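# Move the spare power supply from shelving to bench

## Task

Carry the spare power supply, a slim steel box with a circular fan on one end and gold contacts on the other, from the parts shelving and leave it on the work bench. When finished, no box may be lying on the floor, the gripper must have released the box and the robot must have backed away from it, and the robot must be upright and not leaning. The box has to rest on the bench by itself, not be held there by the robot.

## Robot and tools

Robot: a Hello Robot Stretch 4 with one arm. It has an omni-wheel base, a lift that rides up a mast, an arm that telescopes straight forward, a three-joint wrist (yaw, pitch, roll) and a two-finger gripper. It stands about 1.6 m tall; the base rim lies within 0.23 m of the base origin. Cameras: head_camera, head_left_camera, head_right_camera (fisheye) and wrist_camera.

Frames: the base frame sits on the floor under the base centre, x ahead, y to the left, z up. hand_pose is reported in it, as a point between the open fingertips; with all wrist joints at 0 its axes line up with the base frame, and the printed value may be a little off. The odometry frame is where the base frame was when the scene began.

execute_actions: argument actions is a list holding one action or nothing (empty means just report state and pictures). cameras chooses which images come back: null, omitted or ["all"] gives all, [] gives none; an unrecognised name rejects the call. An action holds base, joints or both, optionally pace and contact_limits; alternatively it holds only end_of_arm. Parts of one action begin together and may finish at different moments.
- base: exactly one key, each a relative move from where the base last reported itself. translate_m: drive straight, metres, -2 to 2, positive forward. strafe_m: slide sideways, metres, -2 to 2, positive left. rotate_rad: spin in place, radians, -3.2 to 3.2, positive counter-clockwise seen from above.
- joints: absolute targets keyed by name. lift_m 0 to 1.2 (metres); arm_m 0 to 0.55 (metres of extension); wrist_yaw_rad -1.134 to 4.276 (0 points ahead, positive swings left, 3.14 tucked back, above 3.4 the arm may block it); wrist_pitch_rad -1.117 to 4.259 (0 level, 1.57 pointing down); wrist_roll_rad -1.117 to 4.259 (0 puts fingers level, positive turns clockwise viewed from behind); gripper_m -0.038 to 0.141 (fingertip gap in metres; negative squeezes the tips together). Tolerances: lift and arm ±0.004, yaw and roll ±0.02, pitch ±0.05, gripper ±0.004. A joint target outside its range is clipped and the result notes it; any other bad value or unknown key rejects the whole call with no motion.
- pace: "slow", "default", "fast" or "max"; base speeds 0.1/0.3/0.4/0.6 m/s and turning 1/2/3/4 rad/s. With the lift above 0.2 these are reduced, down to 0.3 m/s and 1 rad/s at 1.2.
- contact_limits: only key arm_m, 0 (gentlest) to 0.75 (firmest), default 0.5; sets how much push stops the arm.
- end_of_arm: "enable_torque" reactivates wrist or gripper motors that shut off; they then hold position.
One action runs at most 15 s. Anything omitted from an action may still be driving toward an earlier target without the status showing it. If a result reports a stop, later motion calls in that same reply are skipped.

wait: seconds from 0 to 10; nothing new is commanded, then the usual state and images are returned.
zoom_image: camera name and region [x0, y0, x1, y1] in pixels of that camera's most recent full image, at most 504 x 504; gives a sharper crop. Image sizes: head_camera 420x560, head fisheye cameras 420x672, wrist_camera 616x392.
finished_scene: pass the current scene number; it ends the scene permanently after the last command has been held, and reports whether the task succeeded. The next scene's task arrives in that result.

Results: base_status and joint_status describe how each commanded motion ended: done (for the base this only means the wheels turned the commanded amount), off_target (stopped short and may still push), contact_stop_at_<key> (hit something; that part goes slack), limit_stop_at_<name> (a built-in limit, e.g. tilt over 6 degrees makes lift, arm and wheels slack and unresponsive; own_body means self-collision, move away from the body to recover), time_out, torque_fault (a wrist motor overloaded and went limp until enable_torque). on_its_own covers uncommanded behaviour; its "held at" is the held target, not the actual position. lidar_m: 12 distances in metres, 30-degree sectors starting straight ahead and going counter-clockwise (4th left, 7th behind, 10th right); "-" means nothing seen or closer than 0.25 m; it misses glass, thin legs and much behind the robot, but sees table tops. wrist_depth_mm: 7x7 grid of median depths, 100 to 2000 mm, from top left. base_odometry is wheel-based; a gap over about 0.1 rad between turned_by_wheels and turned_by_imu suggests slipping or a collision. base_tilt in degrees, forward and right positive. motor_effort is percent of maximum, with peak in brackets; wheels positive means turning right.

Gripping: command a gap smaller than the object; smaller squeezes harder and pulls it inward. A good squeeze shows as a clear gripper effort change; gripper position alone does not prove a hold. If fingertips snag on a surface, raise the lift. To unfold the wrist at start, send lift_m 0.4 and wrist_yaw_rad 0 together.

Avoid: dropping or slamming the box, hard pushes, knocking boxes to the floor, driving or turning with over 1 kg held and arm_m above 0.2 (tipping risk, worse at fast paces), pulling hard with the gripper high, and more than about 2 kg in a level gripper. Loose objects may occasionally get nudged by something else.

Each tool is called after "Request:" as name(argument=value, ...), one argument or row to a line, values as JSON.

## Session

I'll start by checking the robot's state and camera views.

Request:
execute_actions(
  actions=[],
)

Scene clock: 0.00 s.
base_odometry: x=+0.000 y=+0.000 heading=+0.000 (m, m, rad; odometry frame)
turned_by_wheels: +0.000 (rad since the last result)
turned_by_imu: +0.000 (rad since the last result)
base_tilt: forward=-0.6 right=-0.5 (deg)
lidar_m: 1.40 1.33 2.15 1.88 1.74 1.50 1.74 2.62 1.24 0.84 0.78 2.04
base_status: not commanded
joint_positions: lift_m=+0.195 arm_m=-0.002 wrist_yaw_rad=+3.113 wrist_pitch_rad=+0.004 wrist_roll_rad=-0.015 gripper_m=+0.057
joint_status: not commanded
motor_effort: lift_m=+19 arm_m=-1 wrist_yaw_rad=-1 wrist_pitch_rad=-6 wrist_roll_rad=+0 gripper_m=-3 wheel_0=+0 wheel_1=+0 wheel_2=+0 (%)
hand_pose: x=-0.1171 y=+0.0957 z=+0.3721 quat_wxyz=(+0.014, -0.002, -0.008, +1.000) (m; base frame)
wrist_depth_mm: - 138 - - - 1661 1430 / - 120 178 - - 1756 1430 / - 125 174 - - 1708 1464 / 126 139 282 - - 1661 1464 / 221 - - - 1921 1661 1464 / 1229 1336 214 1205 195 1160 1118 / 549 891 891 - 904 798 831
pictures: head_camera, head_left_camera, head_right_camera, wrist_camera
Images, in order (width x height): head_camera 420x560, head_left_camera 420x672, head_right_camera 420x672, wrist_camera 616x392.

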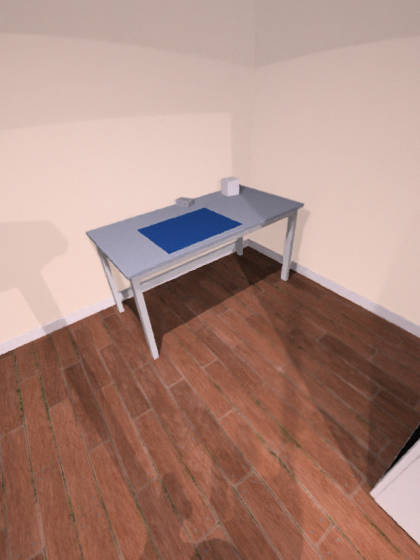

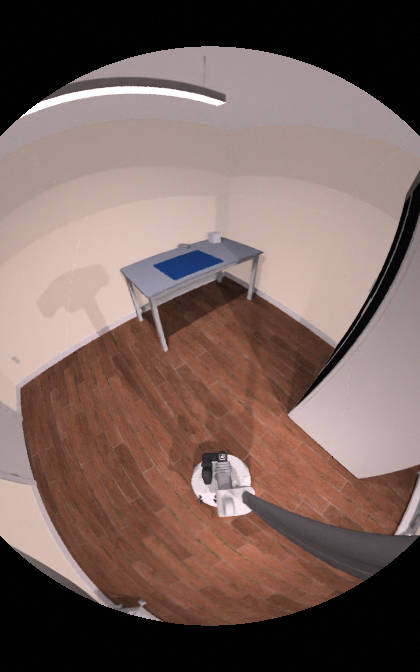

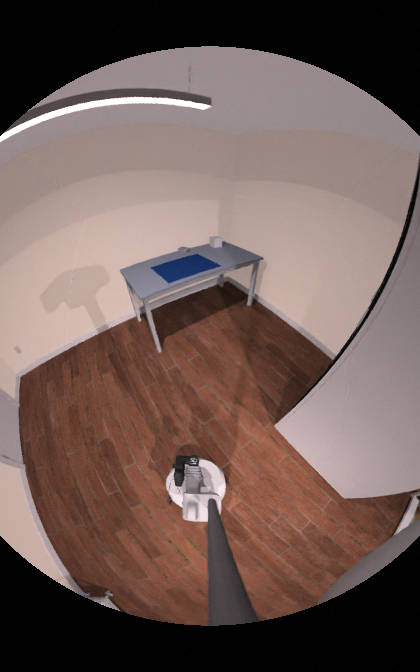

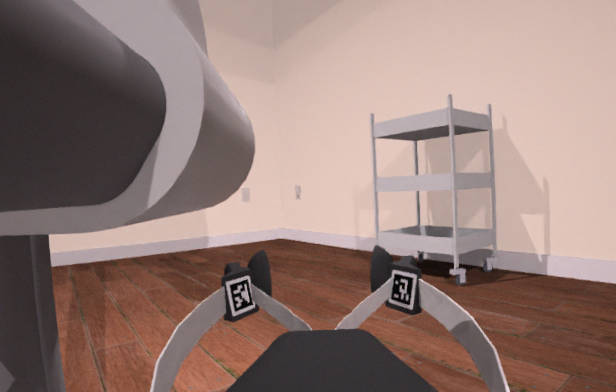

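Request:
execute_actions(
  actions=[
    {"base": {"rotate_rad": -1.2}, "joints": {"lift_m": 0.4, "wrist_yaw_rad": 0}},
  ],
)

Scene clock: 4.20 s.
base_odometry: x=+0.000 y=+0.000 heading=-1.200 (m, m, rad; odometry frame)
turned_by_wheels: -1.200 (rad since the last result)
turned_by_imu: -1.195 (rad since the last result)
base_tilt: forward=-0.4 right=-0.5 (deg)
lidar_m: 0.77 2.00 1.50 1.36 2.11 2.01 1.75 1.50 1.58 2.63 2.20 0.90
base_status: done
joint_positions: lift_m=+0.400 arm_m=-0.002 wrist_yaw_rad=+0.001 wrist_pitch_rad=+0.004 wrist_roll_rad=-0.015 gripper_m=+0.057
joint_status: all done
motor_effort: lift_m=+23(25) arm_m=-1(1) wrist_yaw_rad=-4(9) wrist_pitch_rad=-4(5) wrist_roll_rad=-1(0) gripper_m=-5(6) wheel_0=+2(7) wheel_1=+1(2) wheel_2=+1(8) (%)
hand_pose: x=+0.4573 y=-0.0873 z=+0.5768 quat_wxyz=(+1.000, -0.008, +0.002, +0.000) (m; base frame)
wrist_depth_mm: 1576 539 564 597 634 691 723 / 1576 544 569 597 634 683 723 / 1537 544 564 597 640 691 741 / 1618 549 569 603 634 676 732 / 1576 554 559 603 627 683 732 / 1537 549 214 597 195 691 723 / 1397 1205 574 - 647 661 732
pictures: head_camera, head_left_camera, head_right_camera, wrist_camera
Images, in order (width x height): head_camera 420x560, head_left_camera 420x672, head_right_camera 420x672, wrist_camera 616x392.

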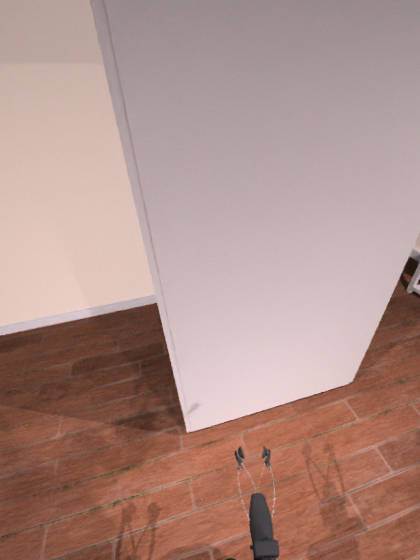

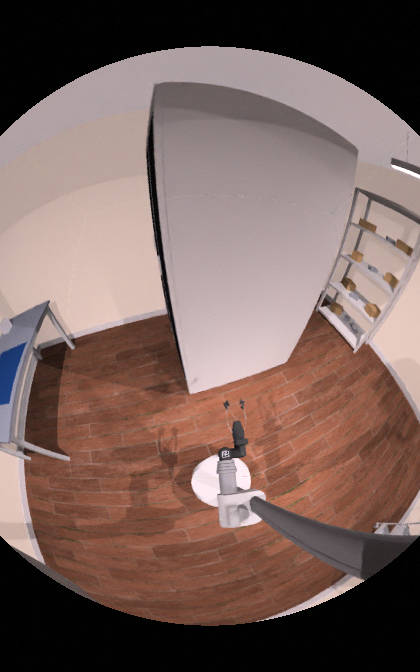

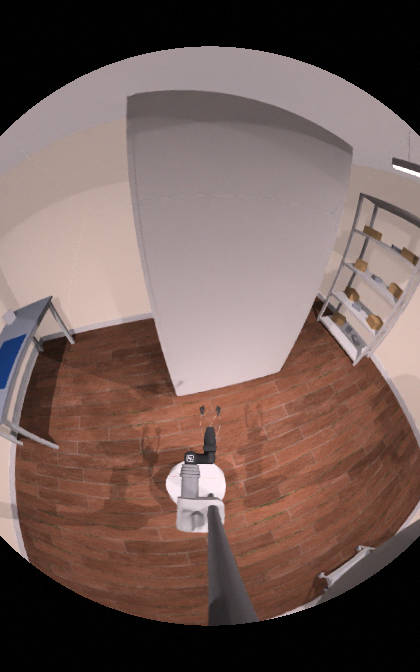

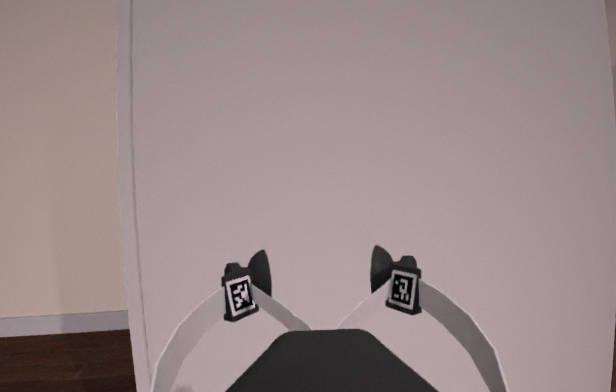

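Request:
execute_actions(
  actions=[
    {"base": {"rotate_rad": -0.95}},
  ],
)

Scene clock: 6.87 s.
base_odometry: x=+0.000 y=+0.000 heading=-2.150 (m, m, rad; odometry frame)
turned_by_wheels: -0.950 (rad since the last result)
turned_by_imu: -0.946 (rad since the last result)
base_tilt: forward=-0.6 right=-0.4 (deg)
lidar_m: 2.21 0.87 0.78 2.02 1.43 1.33 2.13 1.91 1.75 1.49 1.68 2.63
base_status: done
joint_positions: lift_m=+0.400 arm_m=-0.002 wrist_yaw_rad=+0.000 wrist_pitch_rad=+0.004 wrist_roll_rad=-0.015 gripper_m=+0.057
joint_status: not commanded
motor_effort: lift_m=+21(23) arm_m=-1(1) wrist_yaw_rad=-1(4) wrist_pitch_rad=-6(3) wrist_roll_rad=-1(1) gripper_m=-5(5) wheel_0=+0(4) wheel_1=-1(7) wheel_2=-1(7) (%)
hand_pose: x=+0.4573 y=-0.0874 z=+0.5769 quat_wxyz=(+1.000, -0.008, +0.002, +0.000) (m; base frame)
wrist_depth_mm: 759 960 - - - - 1983 / 759 960 - - - - - / 750 946 - - - - 1921 / 759 960 - - - - - / 732 960 - - - - - / 732 946 215 1756 195 1661 1661 / 750 878 1281 - 1308 1160 1229
pictures: head_camera, head_left_camera, head_right_camera, wrist_camera
Images, in order (width x height): head_camera 420x560, head_left_camera 420x672, head_right_camera 420x672, wrist_camera 616x392.

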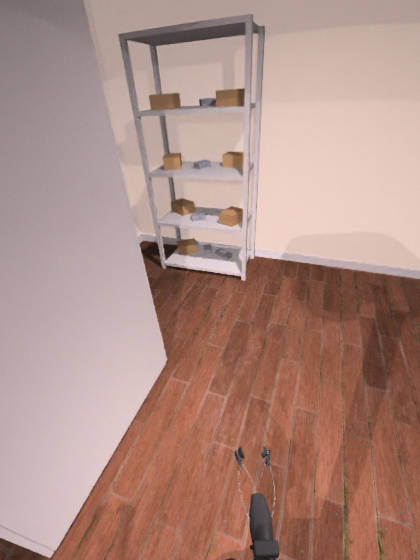

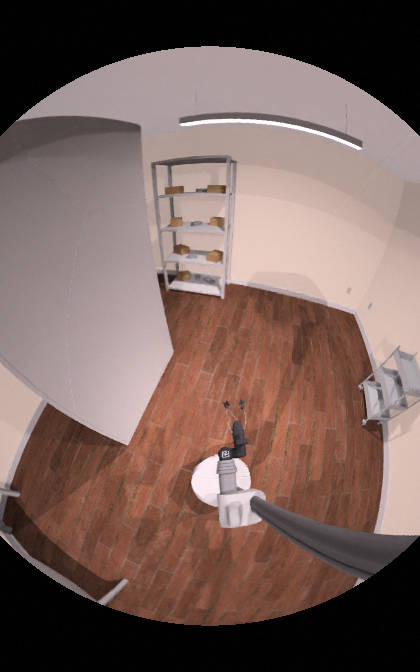

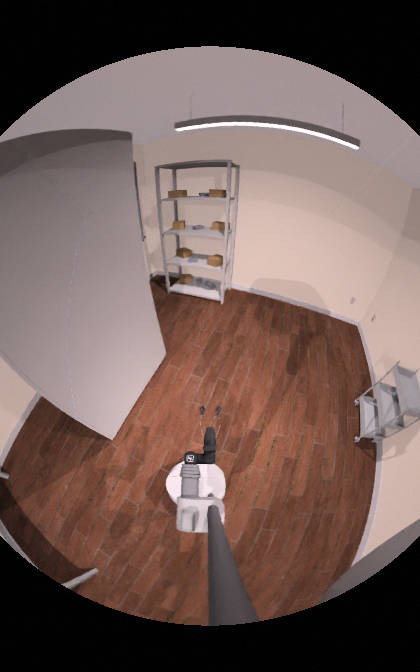

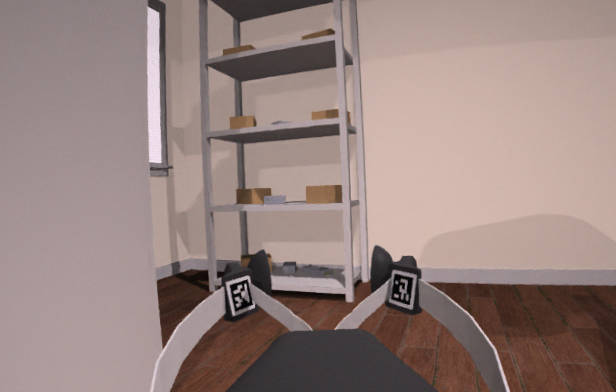

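Request:
zoom_image(
  camera="head_camera",
  region=[110, 10, 280, 290],
)

Request:
zoom_image(
  camera="wrist_camera",
  region=[190, 0, 390, 310],
)

Region (110, 10, 280, 290) of head_camera's 420x560 image, scaled by 1.800, with more detail than that image has; it fills the left 306 columns of this view, and the rest is white.

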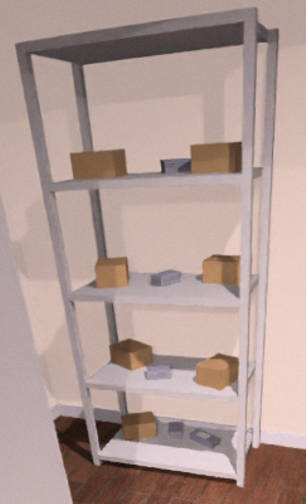

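Region (190, 0, 390, 310) of wrist_camera's 616x392 image, scaled by 1.626; it fills the left 325 columns of this view, and the rest is white.

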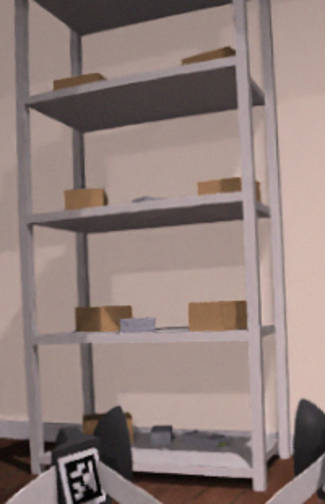

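Request:
execute_actions(
  actions=[
    {"base": {"rotate_rad": -0.22}},
  ],
  cameras=["head_camera"],
)

Request:
execute_actions(
  actions=[
    {"base": {"translate_m": 1.35}, "pace": "fast"},
  ],
)

Scene clock: 35.37 s.
base_odometry: x=+0.000 y=+0.000 heading=-2.370 (m, m, rad; odometry frame)
turned_by_wheels: -0.220 (rad since the last result)
turned_by_imu: -0.221 (rad since the last result)
base_tilt: forward=-0.5 right=-0.4 (deg)
lidar_m: 2.20 0.97 0.77 0.77 1.67 1.35 2.12 2.17 1.77 1.74 1.50 2.66
base_status: done
joint_positions: lift_m=+0.400 arm_m=-0.002 wrist_yaw_rad=+0.000 wrist_pitch_rad=+0.004 wrist_roll_rad=-0.015 gripper_m=+0.057
joint_status: not commanded
motor_effort: lift_m=+21(21) arm_m=-1(1) wrist_yaw_rad=-1(2) wrist_pitch_rad=-5(4) wrist_roll_rad=-1(0) gripper_m=-4(4) wheel_0=+0(3) wheel_1=-2(5) wheel_2=-1(5) (%)
hand_pose: x=+0.4573 y=-0.0874 z=+0.5769 quat_wxyz=(+1.000, -0.008, +0.002, +0.000) (m; base frame)
wrist_depth_mm: - - - - - - - / - - - - - - - / - - - - - - - / - - - - - - - / - - - - - - - / 1756 1983 214 1756 195 1618 1576 / 1336 1308 1281 - 1308 1138 1205
pictures: head_camera
Images, in order (width x height): head_camera 420x560.

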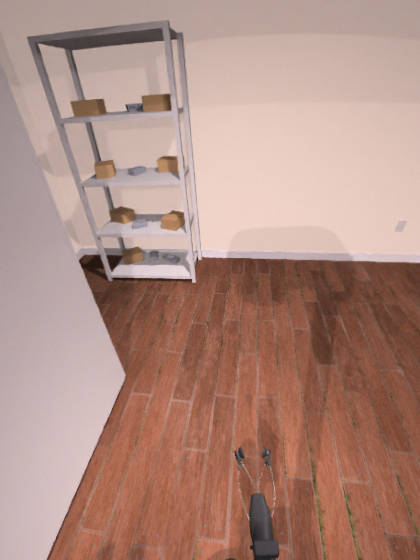

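Scene clock: 40.10 s.
base_odometry: x=-0.968 y=-0.941 heading=-2.370 (m, m, rad; odometry frame)
turned_by_wheels: +0.000 (rad since the last result)
turned_by_imu: +0.006 (rad since the last result)
base_tilt: forward=-0.5 right=-0.4 (deg)
lidar_m: 0.88 0.87 1.36 0.75 0.66 0.98 3.34 2.43 1.56 1.95 1.62 1.31
base_status: done
joint_positions: lift_m=+0.400 arm_m=-0.002 wrist_yaw_rad=+0.000 wrist_pitch_rad=+0.004 wrist_roll_rad=-0.015 gripper_m=+0.057
joint_status: not commanded
motor_effort: lift_m=+21(21) arm_m=-1(1) wrist_yaw_rad=-2(2) wrist_pitch_rad=-7(5) wrist_roll_rad=-1(0) gripper_m=-7(5) wheel_0=+0(7) wheel_1=-1(6) wheel_2=+1(12) (%)
hand_pose: x=+0.4573 y=-0.0874 z=+0.5769 quat_wxyz=(+1.000, -0.008, +0.002, +0.000) (m; base frame)
wrist_depth_mm: 699 715 1098 1078 1042 976 931 / 1008 946 1098 1060 1025 991 946 / 1229 1160 1098 1078 1025 1008 960 / 1229 707 1098 1078 1042 976 976 / 759 640 1118 1078 1025 1008 960 / 1229 1205 213 1042 195 991 976 / 1182 976 1118 - 1025 991 976
pictures: head_camera, head_left_camera, head_right_camera, wrist_camera
Images, in order (width x height): head_camera 420x560, head_left_camera 420x672, head_right_camera 420x672, wrist_camera 616x392.

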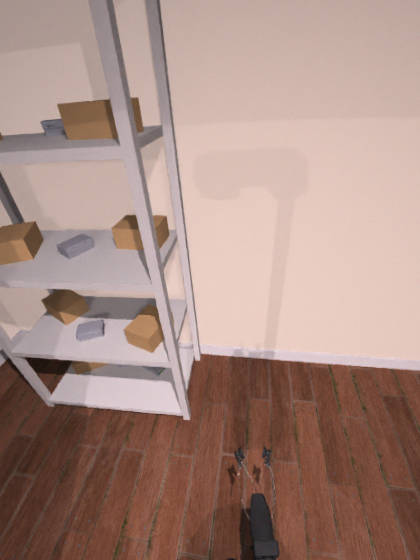

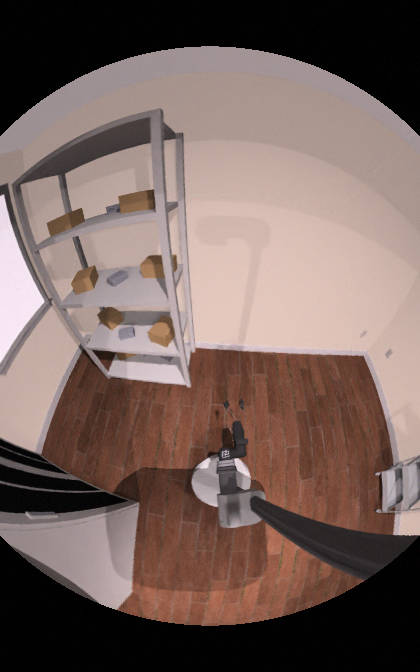

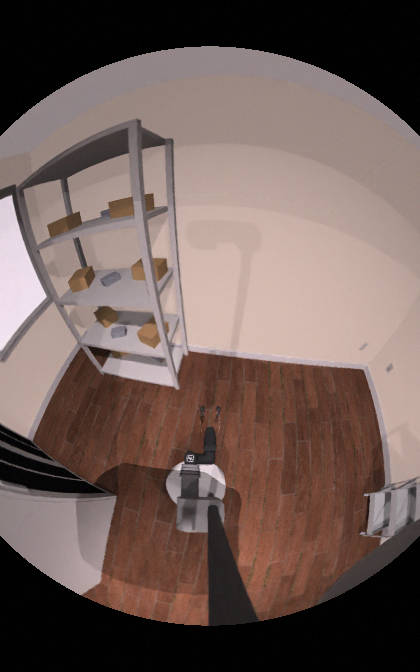

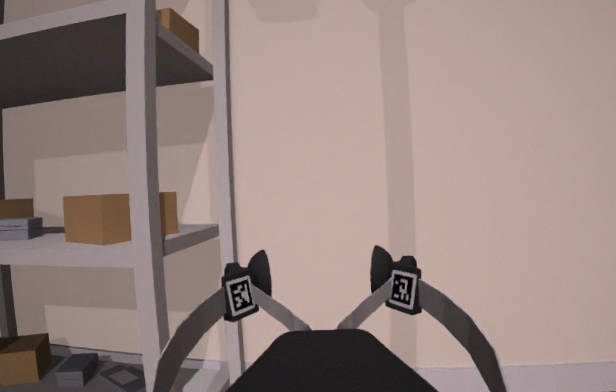

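Request:
zoom_image(
  camera="head_camera",
  region=[0, 90, 200, 290],
)

Request:
zoom_image(
  camera="head_camera",
  region=[0, 280, 200, 420],
)

Request:
zoom_image(
  camera="wrist_camera",
  region=[0, 180, 240, 392],
)

Region (0, 90, 200, 290) of head_camera's 420x560 image, scaled by 2.520, with more detail than that image has.

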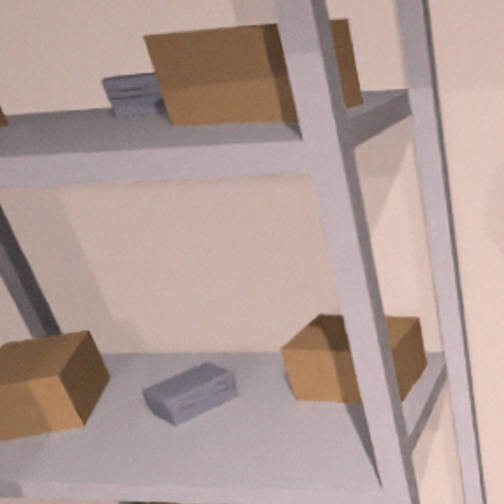

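Region (0, 280, 200, 420) of head_camera's 420x560 image, scaled by 2.520, with more detail than that image has; it fills the top 353 rows of this view, and the rest is white.

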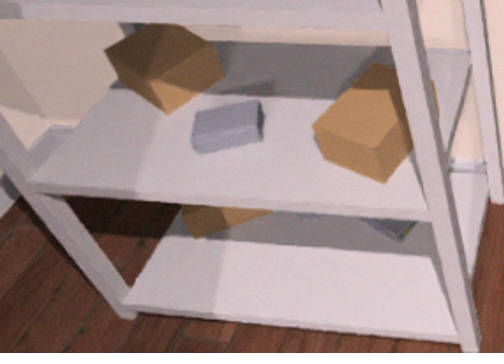

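Region (0, 180, 240, 392) of wrist_camera's 616x392 image, scaled by 2.100; it fills the top 445 rows of this view, and the rest is white.

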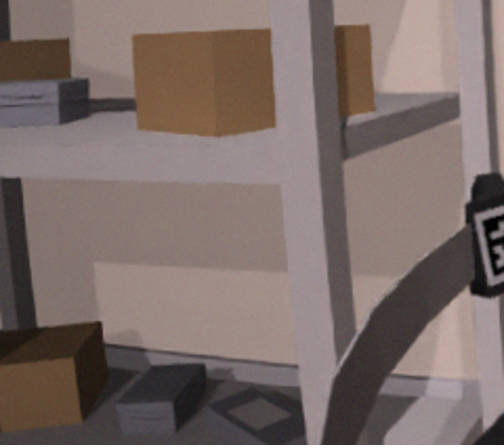

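Request:
execute_actions(
  actions=[
    {"base": {"rotate_rad": -0.08}},
  ],
  cameras=[],
)

Request:
execute_actions(
  actions=[
    {"base": {"translate_m": 0.2}},
  ],
  cameras=[],
)

Request:
execute_actions(
  actions=[
    {"base": {"strafe_m": 0.4}},
  ],
)

Scene clock: 60.87 s.
base_odometry: x=-0.968 y=-0.941 heading=-2.450 (m, m, rad; odometry frame)
turned_by_wheels: -0.080 (rad since the last result)
turned_by_imu: -0.081 (rad since the last result)
base_tilt: forward=-0.5 right=-0.4 (deg)
lidar_m: 1.13 0.86 1.23 0.91 0.65 0.90 3.35 2.58 1.58 1.56 1.72 1.32
base_status: done
joint_positions: lift_m=+0.400 arm_m=-0.002 wrist_yaw_rad=+0.000 wrist_pitch_rad=+0.004 wrist_roll_rad=-0.015 gripper_m=+0.057
joint_status: not commanded
motor_effort: lift_m=+21(21) arm_m=-1(1) wrist_yaw_rad=-1(2) wrist_pitch_rad=-4(7) wrist_roll_rad=-1(1) gripper_m=-4(5) wheel_0=+0(4) wheel_1=-2(1) wheel_2=+0(5) (%)
hand_pose: x=+0.4572 y=-0.0874 z=+0.5769 quat_wxyz=(+1.000, -0.008, +0.002, +0.000) (m; base frame)
wrist_depth_mm: 699 854 1078 1042 1025 1025 1008 / 991 960 1078 1060 1042 1025 1008 / 1160 1098 1098 1078 1042 1025 1008 / 1118 1118 1078 1078 1025 1008 1025 / 683 809 1098 1060 1060 1025 1025 / 1138 1118 214 1060 195 1060 1025 / 1138 640 1098 - 1042 1025 1042
pictures: none
No camera images: the call's "cameras" was empty. Leave "cameras" out to get every camera's image.

Scene clock: 62.93 s.
base_odometry: x=-1.122 y=-1.069 heading=-2.450 (m, m, rad; odometry frame)
turned_by_wheels: +0.000 (rad since the last result)
turned_by_imu: +0.001 (rad since the last result)
base_tilt: forward=-0.6 right=-0.5 (deg)
lidar_m: 1.08 0.68 0.93 1.50 0.76 0.89 3.56 2.61 1.60 1.96 1.47 1.11
base_status: done
joint_positions: lift_m=+0.400 arm_m=-0.002 wrist_yaw_rad=+0.000 wrist_pitch_rad=+0.004 wrist_roll_rad=-0.015 gripper_m=+0.057
joint_status: not commanded
motor_effort: lift_m=+21(21) arm_m=-1(1) wrist_yaw_rad=-1(3) wrist_pitch_rad=-5(5) wrist_roll_rad=+0(0) gripper_m=-5(4) wheel_0=+2(4) wheel_1=+1(3) wheel_2=+0(9) (%)
hand_pose: x=+0.4572 y=-0.0874 z=+0.5769 quat_wxyz=(+1.000, -0.008, +0.002, +0.000) (m; base frame)
wrist_depth_mm: 699 788 878 854 842 820 809 / 904 904 878 878 842 831 809 / 917 904 891 854 842 842 809 / 640 917 891 878 854 831 820 / 539 831 891 878 854 842 820 / 946 931 214 878 195 831 809 / 931 931 891 - 854 831 842
pictures: none
No camera images: the call's "cameras" was empty. Leave "cameras" out to get every camera's image.

Scene clock: 65.60 s.
base_odometry: x=-0.867 y=-1.377 heading=-2.450 (m, m, rad; odometry frame)
turned_by_wheels: +0.000 (rad since the last result)
turned_by_imu: +0.000 (rad since the last result)
base_tilt: forward=-0.5 right=-0.4 (deg)
lidar_m: 0.63 0.66 0.96 1.35 0.62 0.48 0.96 3.12 1.97 2.12 1.48 1.15
base_status: done
joint_positions: lift_m=+0.400 arm_m=-0.002 wrist_yaw_rad=+0.000 wrist_pitch_rad=+0.004 wrist_roll_rad=-0.015 gripper_m=+0.057
joint_status: not commanded
motor_effort: lift_m=+21(21) arm_m=-1(1) wrist_yaw_rad=-1(2) wrist_pitch_rad=-4(4) wrist_roll_rad=-1(1) gripper_m=-4(4) wheel_0=-1(9) wheel_1=-2(7) wheel_2=-1(2) (%)
hand_pose: x=+0.4572 y=-0.0874 z=+0.5769 quat_wxyz=(+1.000, -0.008, +0.002, +0.000) (m; base frame)
wrist_depth_mm: 699 715 741 691 866 854 831 / 960 931 904 891 866 842 854 / 960 946 904 891 878 854 842 / 960 946 500 603 878 854 854 / 544 517 477 477 878 866 842 / 960 917 214 404 195 866 854 / 960 960 931 - 904 866 854
pictures: head_camera, head_left_camera, head_right_camera, wrist_camera
Images, in order (width x height): head_camera 420x560, head_left_camera 420x672, head_right_camera 420x672, wrist_camera 616x392.

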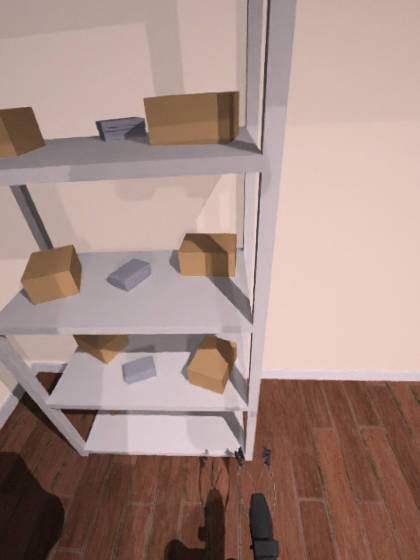

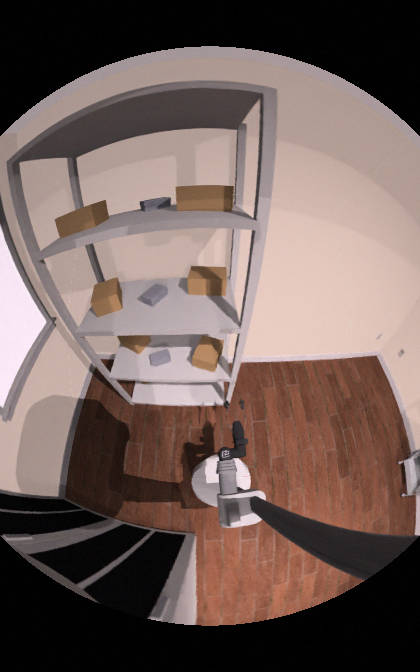

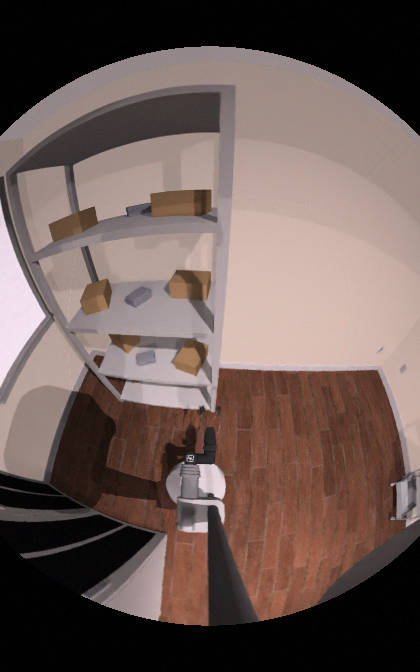

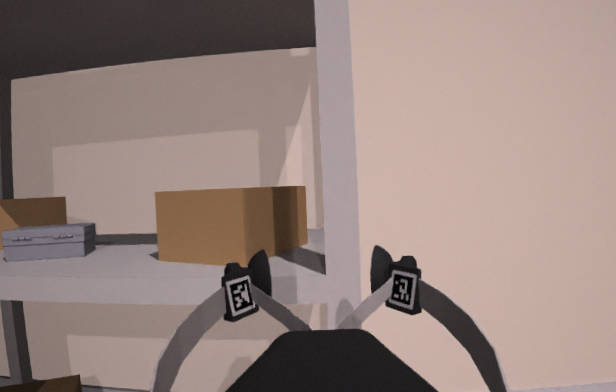

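Request:
zoom_image(
  camera="head_camera",
  region=[60, 90, 260, 310],
)

Request:
zoom_image(
  camera="head_camera",
  region=[60, 320, 260, 460],
)

Request:
zoom_image(
  camera="wrist_camera",
  region=[0, 190, 160, 290],
)

Region (60, 90, 260, 310) of head_camera's 420x560 image, scaled by 2.291, with more detail than that image has; it fills the left 458 columns of this view, and the rest is white.

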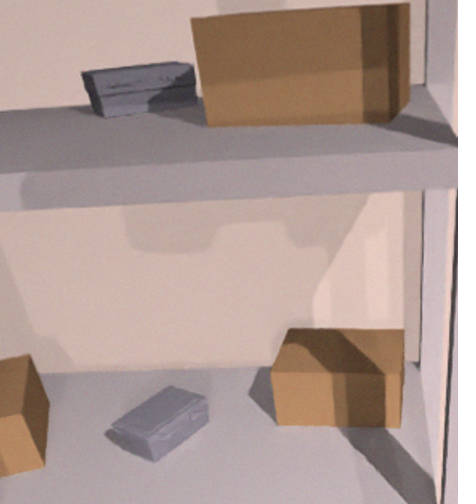

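Region (60, 320, 260, 460) of head_camera's 420x560 image, scaled by 2.520, with more detail than that image has; it fills the top 353 rows of this view, and the rest is white.

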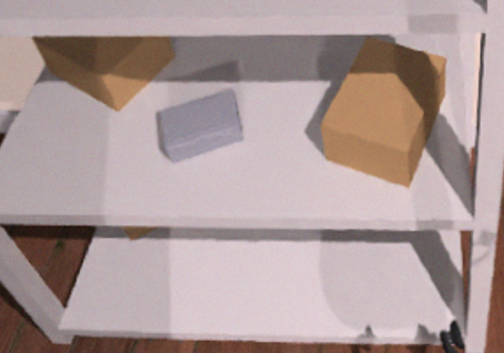

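Region (0, 190, 160, 290) of wrist_camera's 616x392 image, scaled by 3.150; it fills the top 315 rows of this view, and the rest is white.

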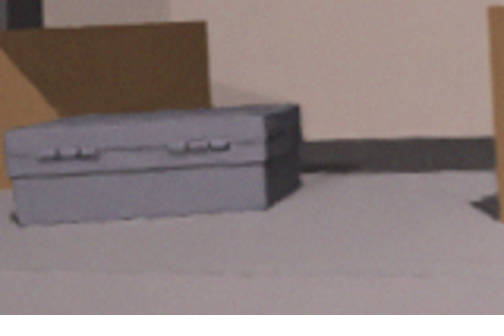

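Request:
execute_actions(
  actions=[
    {"base": {"strafe_m": 0.35}, "joints": {"lift_m": 0.12}},
  ],
)

Scene clock: 75.83 s.
base_odometry: x=-0.643 y=-1.647 heading=-2.450 (m, m, rad; odometry frame)
turned_by_wheels: +0.000 (rad since the last result)
turned_by_imu: -0.001 (rad since the last result)
base_tilt: forward=-0.5 right=-0.4 (deg)
lidar_m: 0.64 0.68 1.02 1.00 0.58 0.44 0.43 0.46 2.35 2.29 1.54 0.67
base_status: done
joint_positions: lift_m=+0.120 arm_m=-0.002 wrist_yaw_rad=+0.000 wrist_pitch_rad=+0.004 wrist_roll_rad=-0.015 gripper_m=+0.057
joint_status: all done
motor_effort: lift_m=+15(19) arm_m=-1(1) wrist_yaw_rad=-2(2) wrist_pitch_rad=-5(5) wrist_roll_rad=+0(0) gripper_m=-6(4) wheel_0=+1(9) wheel_1=+0(6) wheel_2=-1(0) (%)
hand_pose: x=+0.4572 y=-0.0874 z=+0.2974 quat_wxyz=(+1.000, -0.008, +0.002, +0.000) (m; base frame)
wrist_depth_mm: 960 946 917 418 413 404 399 / 452 480 508 530 544 549 854 / 976 960 946 917 904 878 866 / 991 960 946 931 904 891 878 / 991 946 960 946 904 891 866 / 991 676 214 715 195 820 854 / 603 569 564 - 580 508 603
pictures: head_camera, head_left_camera, head_right_camera, wrist_camera
Images, in order (width x height): head_camera 420x560, head_left_camera 420x672, head_right_camera 420x672, wrist_camera 616x392.

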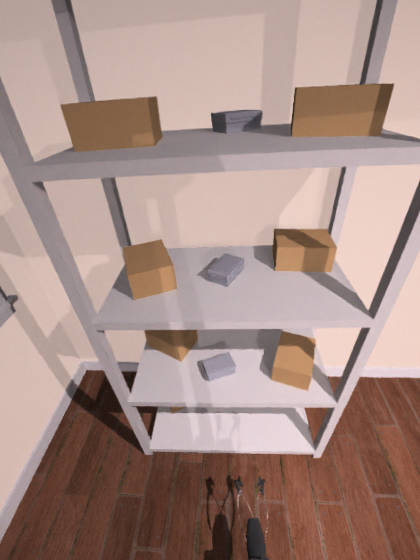

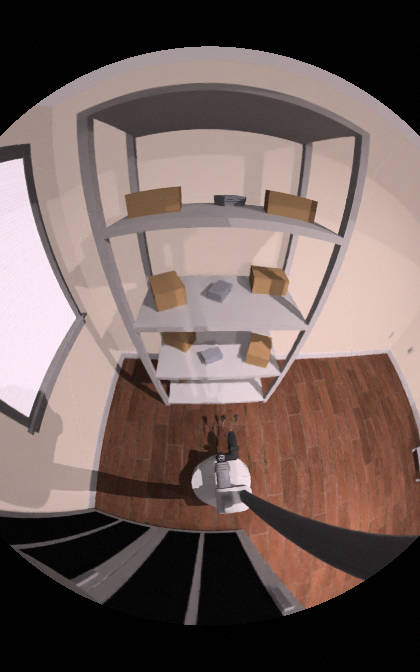

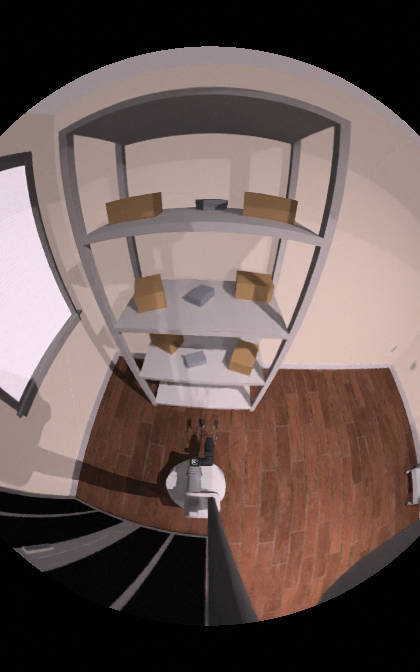

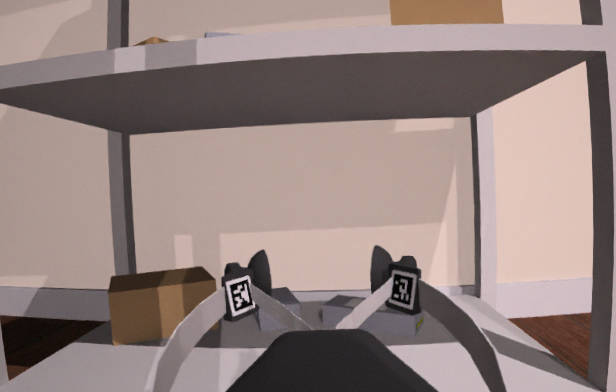

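Request:
zoom_image(
  camera="wrist_camera",
  region=[240, 260, 450, 360],
)

Region (240, 260, 450, 360) of wrist_camera's 616x392 image, scaled by 2.400; it fills the top 240 rows of this view, and the rest is white.

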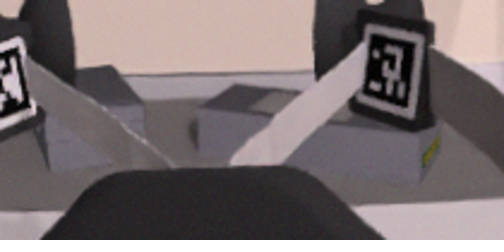

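Request:
execute_actions(
  actions=[
    {"joints": {"gripper_m": 0.14, "wrist_pitch_rad": 0.35}},
  ],
  cameras=["wrist_camera"],
)

Scene clock: 80.63 s.
base_odometry: x=-0.643 y=-1.647 heading=-2.450 (m, m, rad; odometry frame)
turned_by_wheels: +0.000 (rad since the last result)
turned_by_imu: -0.002 (rad since the last result)
base_tilt: forward=-0.6 right=-0.3 (deg)
lidar_m: 0.63 0.67 1.03 1.00 0.60 0.45 0.41 0.47 2.34 2.33 1.54 0.66
base_status: not commanded
joint_positions: lift_m=+0.120 arm_m=-0.002 wrist_yaw_rad=+0.000 wrist_pitch_rad=+0.352 wrist_roll_rad=-0.015 gripper_m=+0.140
joint_status: all done
motor_effort: lift_m=+15(15) arm_m=-1(1) wrist_yaw_rad=-2(2) wrist_pitch_rad=-2(4) wrist_roll_rad=-1(0) gripper_m=-3(6) wheel_0=+1(1) wheel_1=-1(1) wheel_2=-1(1) (%)
hand_pose: x=+0.4396 y=-0.0874 z=+0.1992 quat_wxyz=(+0.985, -0.007, +0.175, +0.001) (m; base frame)
wrist_depth_mm: 866 854 831 831 809 798 798 / 917 878 878 866 842 842 831 / 960 854 904 917 904 878 866 / 960 668 707 676 661 647 820 / 521 517 508 496 484 462 466 / 517 492 466 488 455 442 473 / 433 415 430 - 415 397 397
pictures: wrist_camera
Images, in order (width x height): wrist_camera 616x392.

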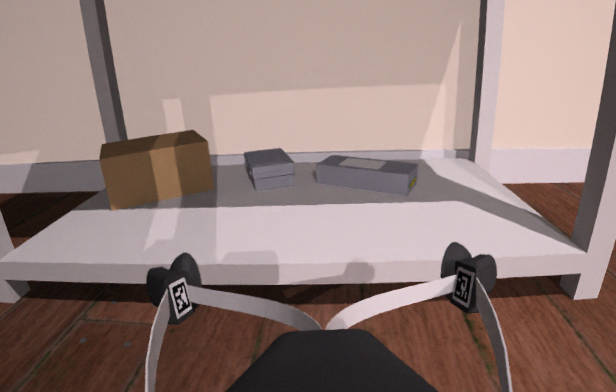

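Request:
zoom_image(
  camera="wrist_camera",
  region=[230, 130, 440, 220],
)

Region (230, 130, 440, 220) of wrist_camera's 616x392 image, scaled by 2.400; it fills the top 216 rows of this view, and the rest is white.

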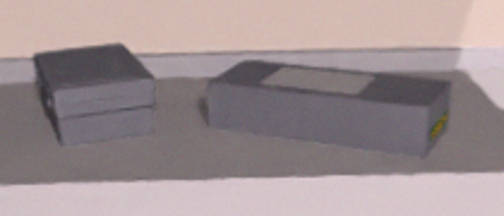

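Request:
execute_actions(
  actions=[
    {"base": {"strafe_m": -1.0}, "pace": "fast"},
  ],
  cameras=[],
)

Request:
execute_actions(
  actions=[
    {"base": {"rotate_rad": 1.57}, "joints": {"wrist_yaw_rad": -0.35, "wrist_pitch_rad": 0.3}},
  ],
)

Scene clock: 204.37 s.
base_odometry: x=-1.281 y=-0.876 heading=-2.451 (m, m, rad; odometry frame)
turned_by_wheels: +0.000 (rad since the last result)
turned_by_imu: -0.005 (rad since the last result)
base_tilt: forward=-0.4 right=-0.4 (deg)
lidar_m: 1.07 0.81 0.92 1.55 0.98 1.26 3.59 2.28 1.37 1.71 1.43 1.11
base_status: done
joint_positions: lift_m=+0.120 arm_m=-0.002 wrist_yaw_rad=+0.000 wrist_pitch_rad=+0.352 wrist_roll_rad=-0.015 gripper_m=+0.140
joint_status: not commanded
motor_effort: lift_m=+16(16) arm_m=-1(0) wrist_yaw_rad=-2(2) wrist_pitch_rad=-4(3) wrist_roll_rad=+0(0) gripper_m=-2(0) wheel_0=-3(11) wheel_1=+0(9) wheel_2=+0(1) (%)
hand_pose: x=+0.4396 y=-0.0874 z=+0.1991 quat_wxyz=(+0.985, -0.007, +0.175, +0.001) (m; base frame)
wrist_depth_mm: 788 778 778 759 759 732 723 / 820 820 820 809 798 768 759 / 866 878 854 842 842 809 798 / 854 904 891 866 854 820 820 / 676 668 661 647 621 603 597 / 517 492 466 484 455 442 466 / 427 413 430 - 413 397 394
pictures: none
No camera images: the call's "cameras" was empty. Leave "cameras" out to get every camera's image.

Scene clock: 206.43 s.
base_odometry: x=-1.281 y=-0.876 heading=-0.881 (m, m, rad; odometry frame)
turned_by_wheels: +1.570 (rad since the last result)
turned_by_imu: +1.561 (rad since the last result)
base_tilt: forward=-0.4 right=-0.4 (deg)
lidar_m: 1.52 0.97 1.27 2.90 2.27 1.38 1.71 1.41 1.11 1.08 0.80 0.92
base_status: done
joint_positions: lift_m=+0.120 arm_m=-0.002 wrist_yaw_rad=-0.350 wrist_pitch_rad=+0.302 wrist_roll_rad=-0.015 gripper_m=+0.140
joint_status: all done
motor_effort: lift_m=+16(16) arm_m=-1(1) wrist_yaw_rad=-3(6) wrist_pitch_rad=-5(8) wrist_roll_rad=+0(0) gripper_m=-1(0) wheel_0=-2(3) wheel_1=-1(6) wheel_2=-1(7) (%)
hand_pose: x=+0.3976 y=-0.1765 z=+0.2125 quat_wxyz=(+0.974, +0.019, +0.150, -0.171) (m; base frame)
wrist_depth_mm: 1464 1537 1661 1708 1708 1182 1025 / 1430 1618 1708 1808 1808 1308 1025 / 1366 1618 1756 1863 1229 1160 1042 / 1138 1118 1078 1025 931 820 668 / 750 741 732 715 699 640 554 / 554 525 500 525 488 473 504 / 455 439 459 - 442 418 421
pictures: head_camera, head_left_camera, head_right_camera, wrist_camera
Images, in order (width x height): head_camera 420x560, head_left_camera 420x672, head_right_camera 420x672, wrist_camera 616x392.

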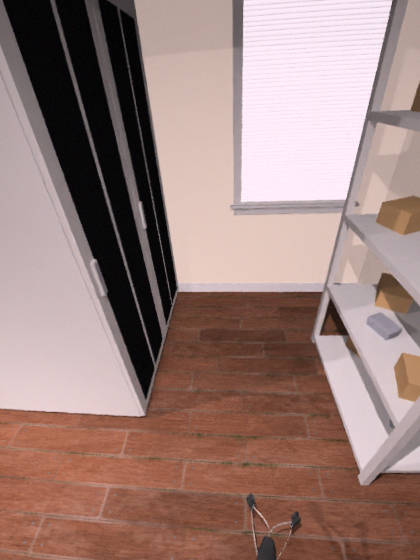

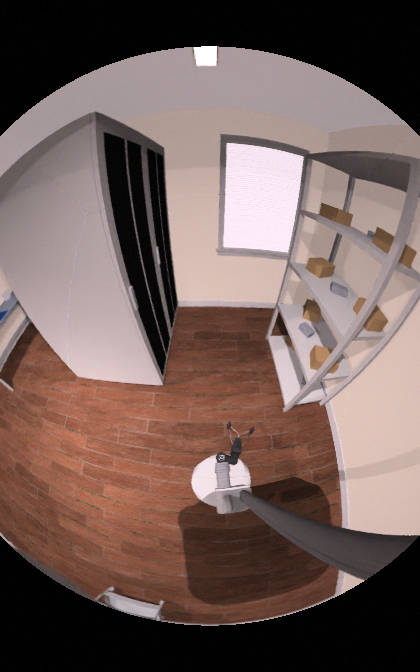

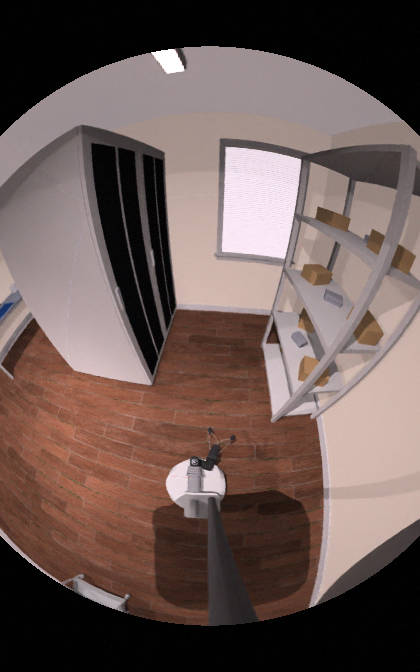

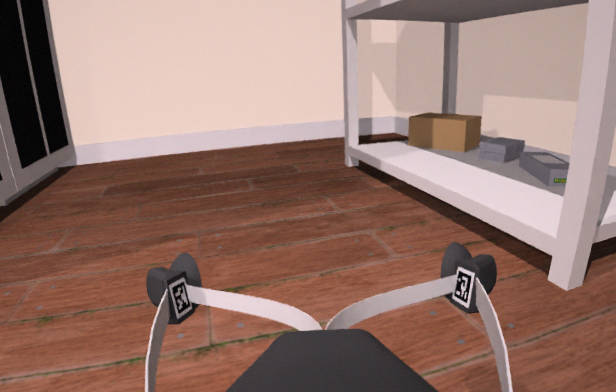

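Request:
zoom_image(
  camera="wrist_camera",
  region=[400, 100, 616, 300],
)

Region (400, 100, 616, 300) of wrist_camera's 616x392 image, scaled by 2.333; it fills the top 467 rows of this view, and the rest is white.

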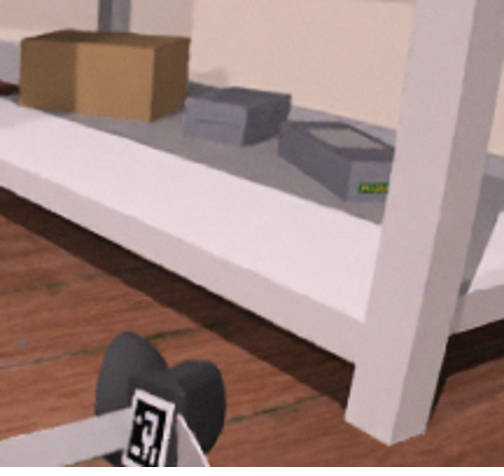

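Request:
execute_actions(
  actions=[
    {"base": {"translate_m": -0.08}},
  ],
  cameras=[],
)

Request:
execute_actions(
  actions=[
    {"base": {"strafe_m": -0.72}},
  ],
)

Scene clock: 258.17 s.
base_odometry: x=-1.332 y=-0.815 heading=-0.881 (m, m, rad; odometry frame)
turned_by_wheels: +0.000 (rad since the last result)
turned_by_imu: -0.003 (rad since the last result)
base_tilt: forward=-0.5 right=-0.4 (deg)
lidar_m: 1.58 1.05 1.40 2.90 2.16 1.30 1.63 1.42 1.10 1.07 0.86 0.91
base_status: done
joint_positions: lift_m=+0.120 arm_m=-0.002 wrist_yaw_rad=-0.350 wrist_pitch_rad=+0.302 wrist_roll_rad=-0.015 gripper_m=+0.140
joint_status: not commanded
motor_effort: lift_m=+16(16) arm_m=-1(1) wrist_yaw_rad=-3(2) wrist_pitch_rad=-5(4) wrist_roll_rad=+0(1) gripper_m=-3(3) wheel_0=-1(8) wheel_1=+0(5) wheel_2=-1(9) (%)
hand_pose: x=+0.3976 y=-0.1765 z=+0.2125 quat_wxyz=(+0.974, +0.019, +0.150, -0.171) (m; base frame)
wrist_depth_mm: 1499 1618 1708 1808 1661 1205 504 / 1464 1661 1756 1863 1983 1255 530 / 1397 1708 1708 1921 1255 1160 554 / 1160 1138 1060 1042 931 809 627 / 768 741 741 723 707 627 615 / 554 535 500 521 488 477 504 / 455 442 462 - 442 418 418
pictures: none
No camera images: the call's "cameras" was empty. Leave "cameras" out to get every camera's image.

Scene clock: 261.90 s.
base_odometry: x=-1.887 y=-1.273 heading=-0.881 (m, m, rad; odometry frame)
turned_by_wheels: +0.000 (rad since the last result)
turned_by_imu: -0.004 (rad since the last result)
base_tilt: forward=-0.6 right=-0.5 (deg)
lidar_m: 0.57 1.63 1.50 3.63 1.73 1.72 1.12 0.48 0.35 0.35 0.37 0.55
base_status: done
joint_positions: lift_m=+0.120 arm_m=-0.002 wrist_yaw_rad=-0.350 wrist_pitch_rad=+0.302 wrist_roll_rad=-0.015 gripper_m=+0.140
joint_status: not commanded
motor_effort: lift_m=+16(16) arm_m=-1(1) wrist_yaw_rad=-3(2) wrist_pitch_rad=-5(6) wrist_roll_rad=-1(1) gripper_m=+1(1) wheel_0=-1(11) wheel_1=+0(9) wheel_2=+0(0) (%)
hand_pose: x=+0.3975 y=-0.1765 z=+0.2125 quat_wxyz=(+0.974, +0.019, +0.150, -0.171) (m; base frame)
wrist_depth_mm: 1499 1537 1618 904 427 349 281 / 1499 1661 1708 976 442 359 287 / 1618 1618 1098 991 462 373 297 / 1060 931 759 778 477 384 304 / 504 574 564 549 488 355 312 / 364 427 469 484 484 347 315 / 375 442 462 - 442 394 306
pictures: head_camera, head_left_camera, head_right_camera, wrist_camera
Images, in order (width x height): head_camera 420x560, head_left_camera 420x672, head_right_camera 420x672, wrist_camera 616x392.

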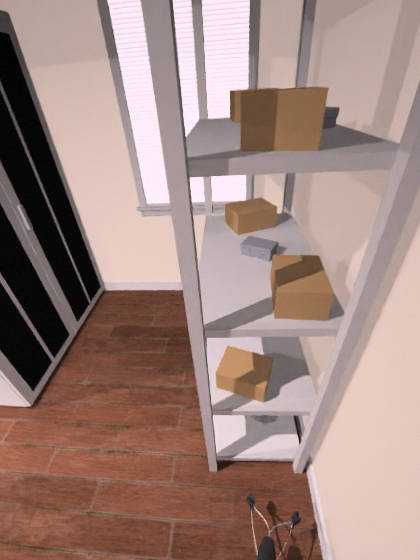

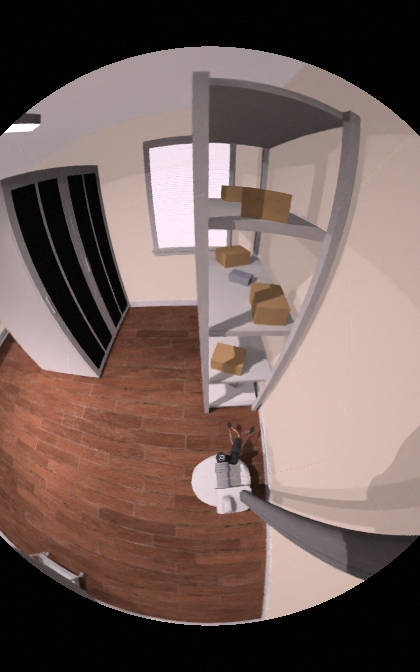

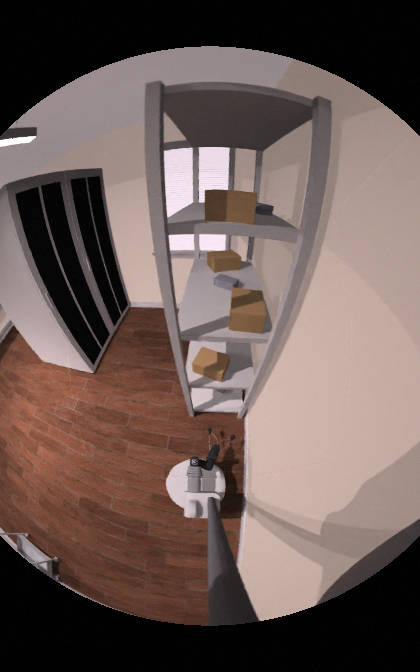

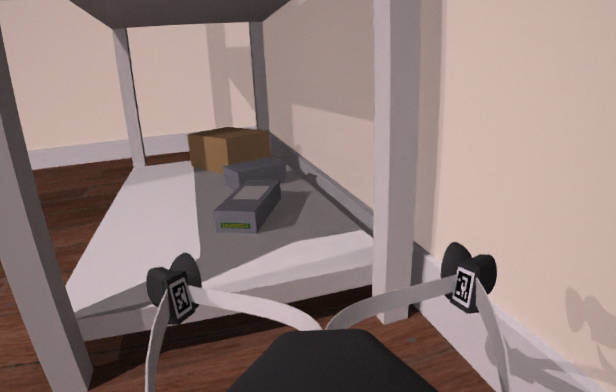

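Request:
zoom_image(
  camera="wrist_camera",
  region=[160, 110, 340, 260],
)

Region (160, 110, 340, 260) of wrist_camera's 616x392 image, scaled by 2.800.

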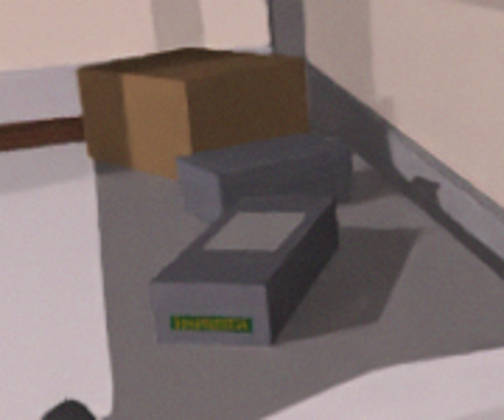

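Request:
zoom_image(
  camera="wrist_camera",
  region=[0, 40, 240, 392],
)

Region (0, 40, 240, 392) of wrist_camera's 616x392 image, scaled by 1.432; it fills the left 344 columns of this view, and the rest is white.

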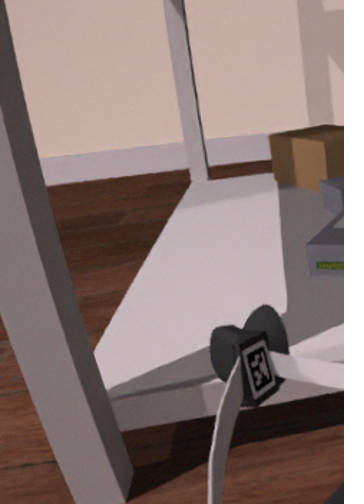

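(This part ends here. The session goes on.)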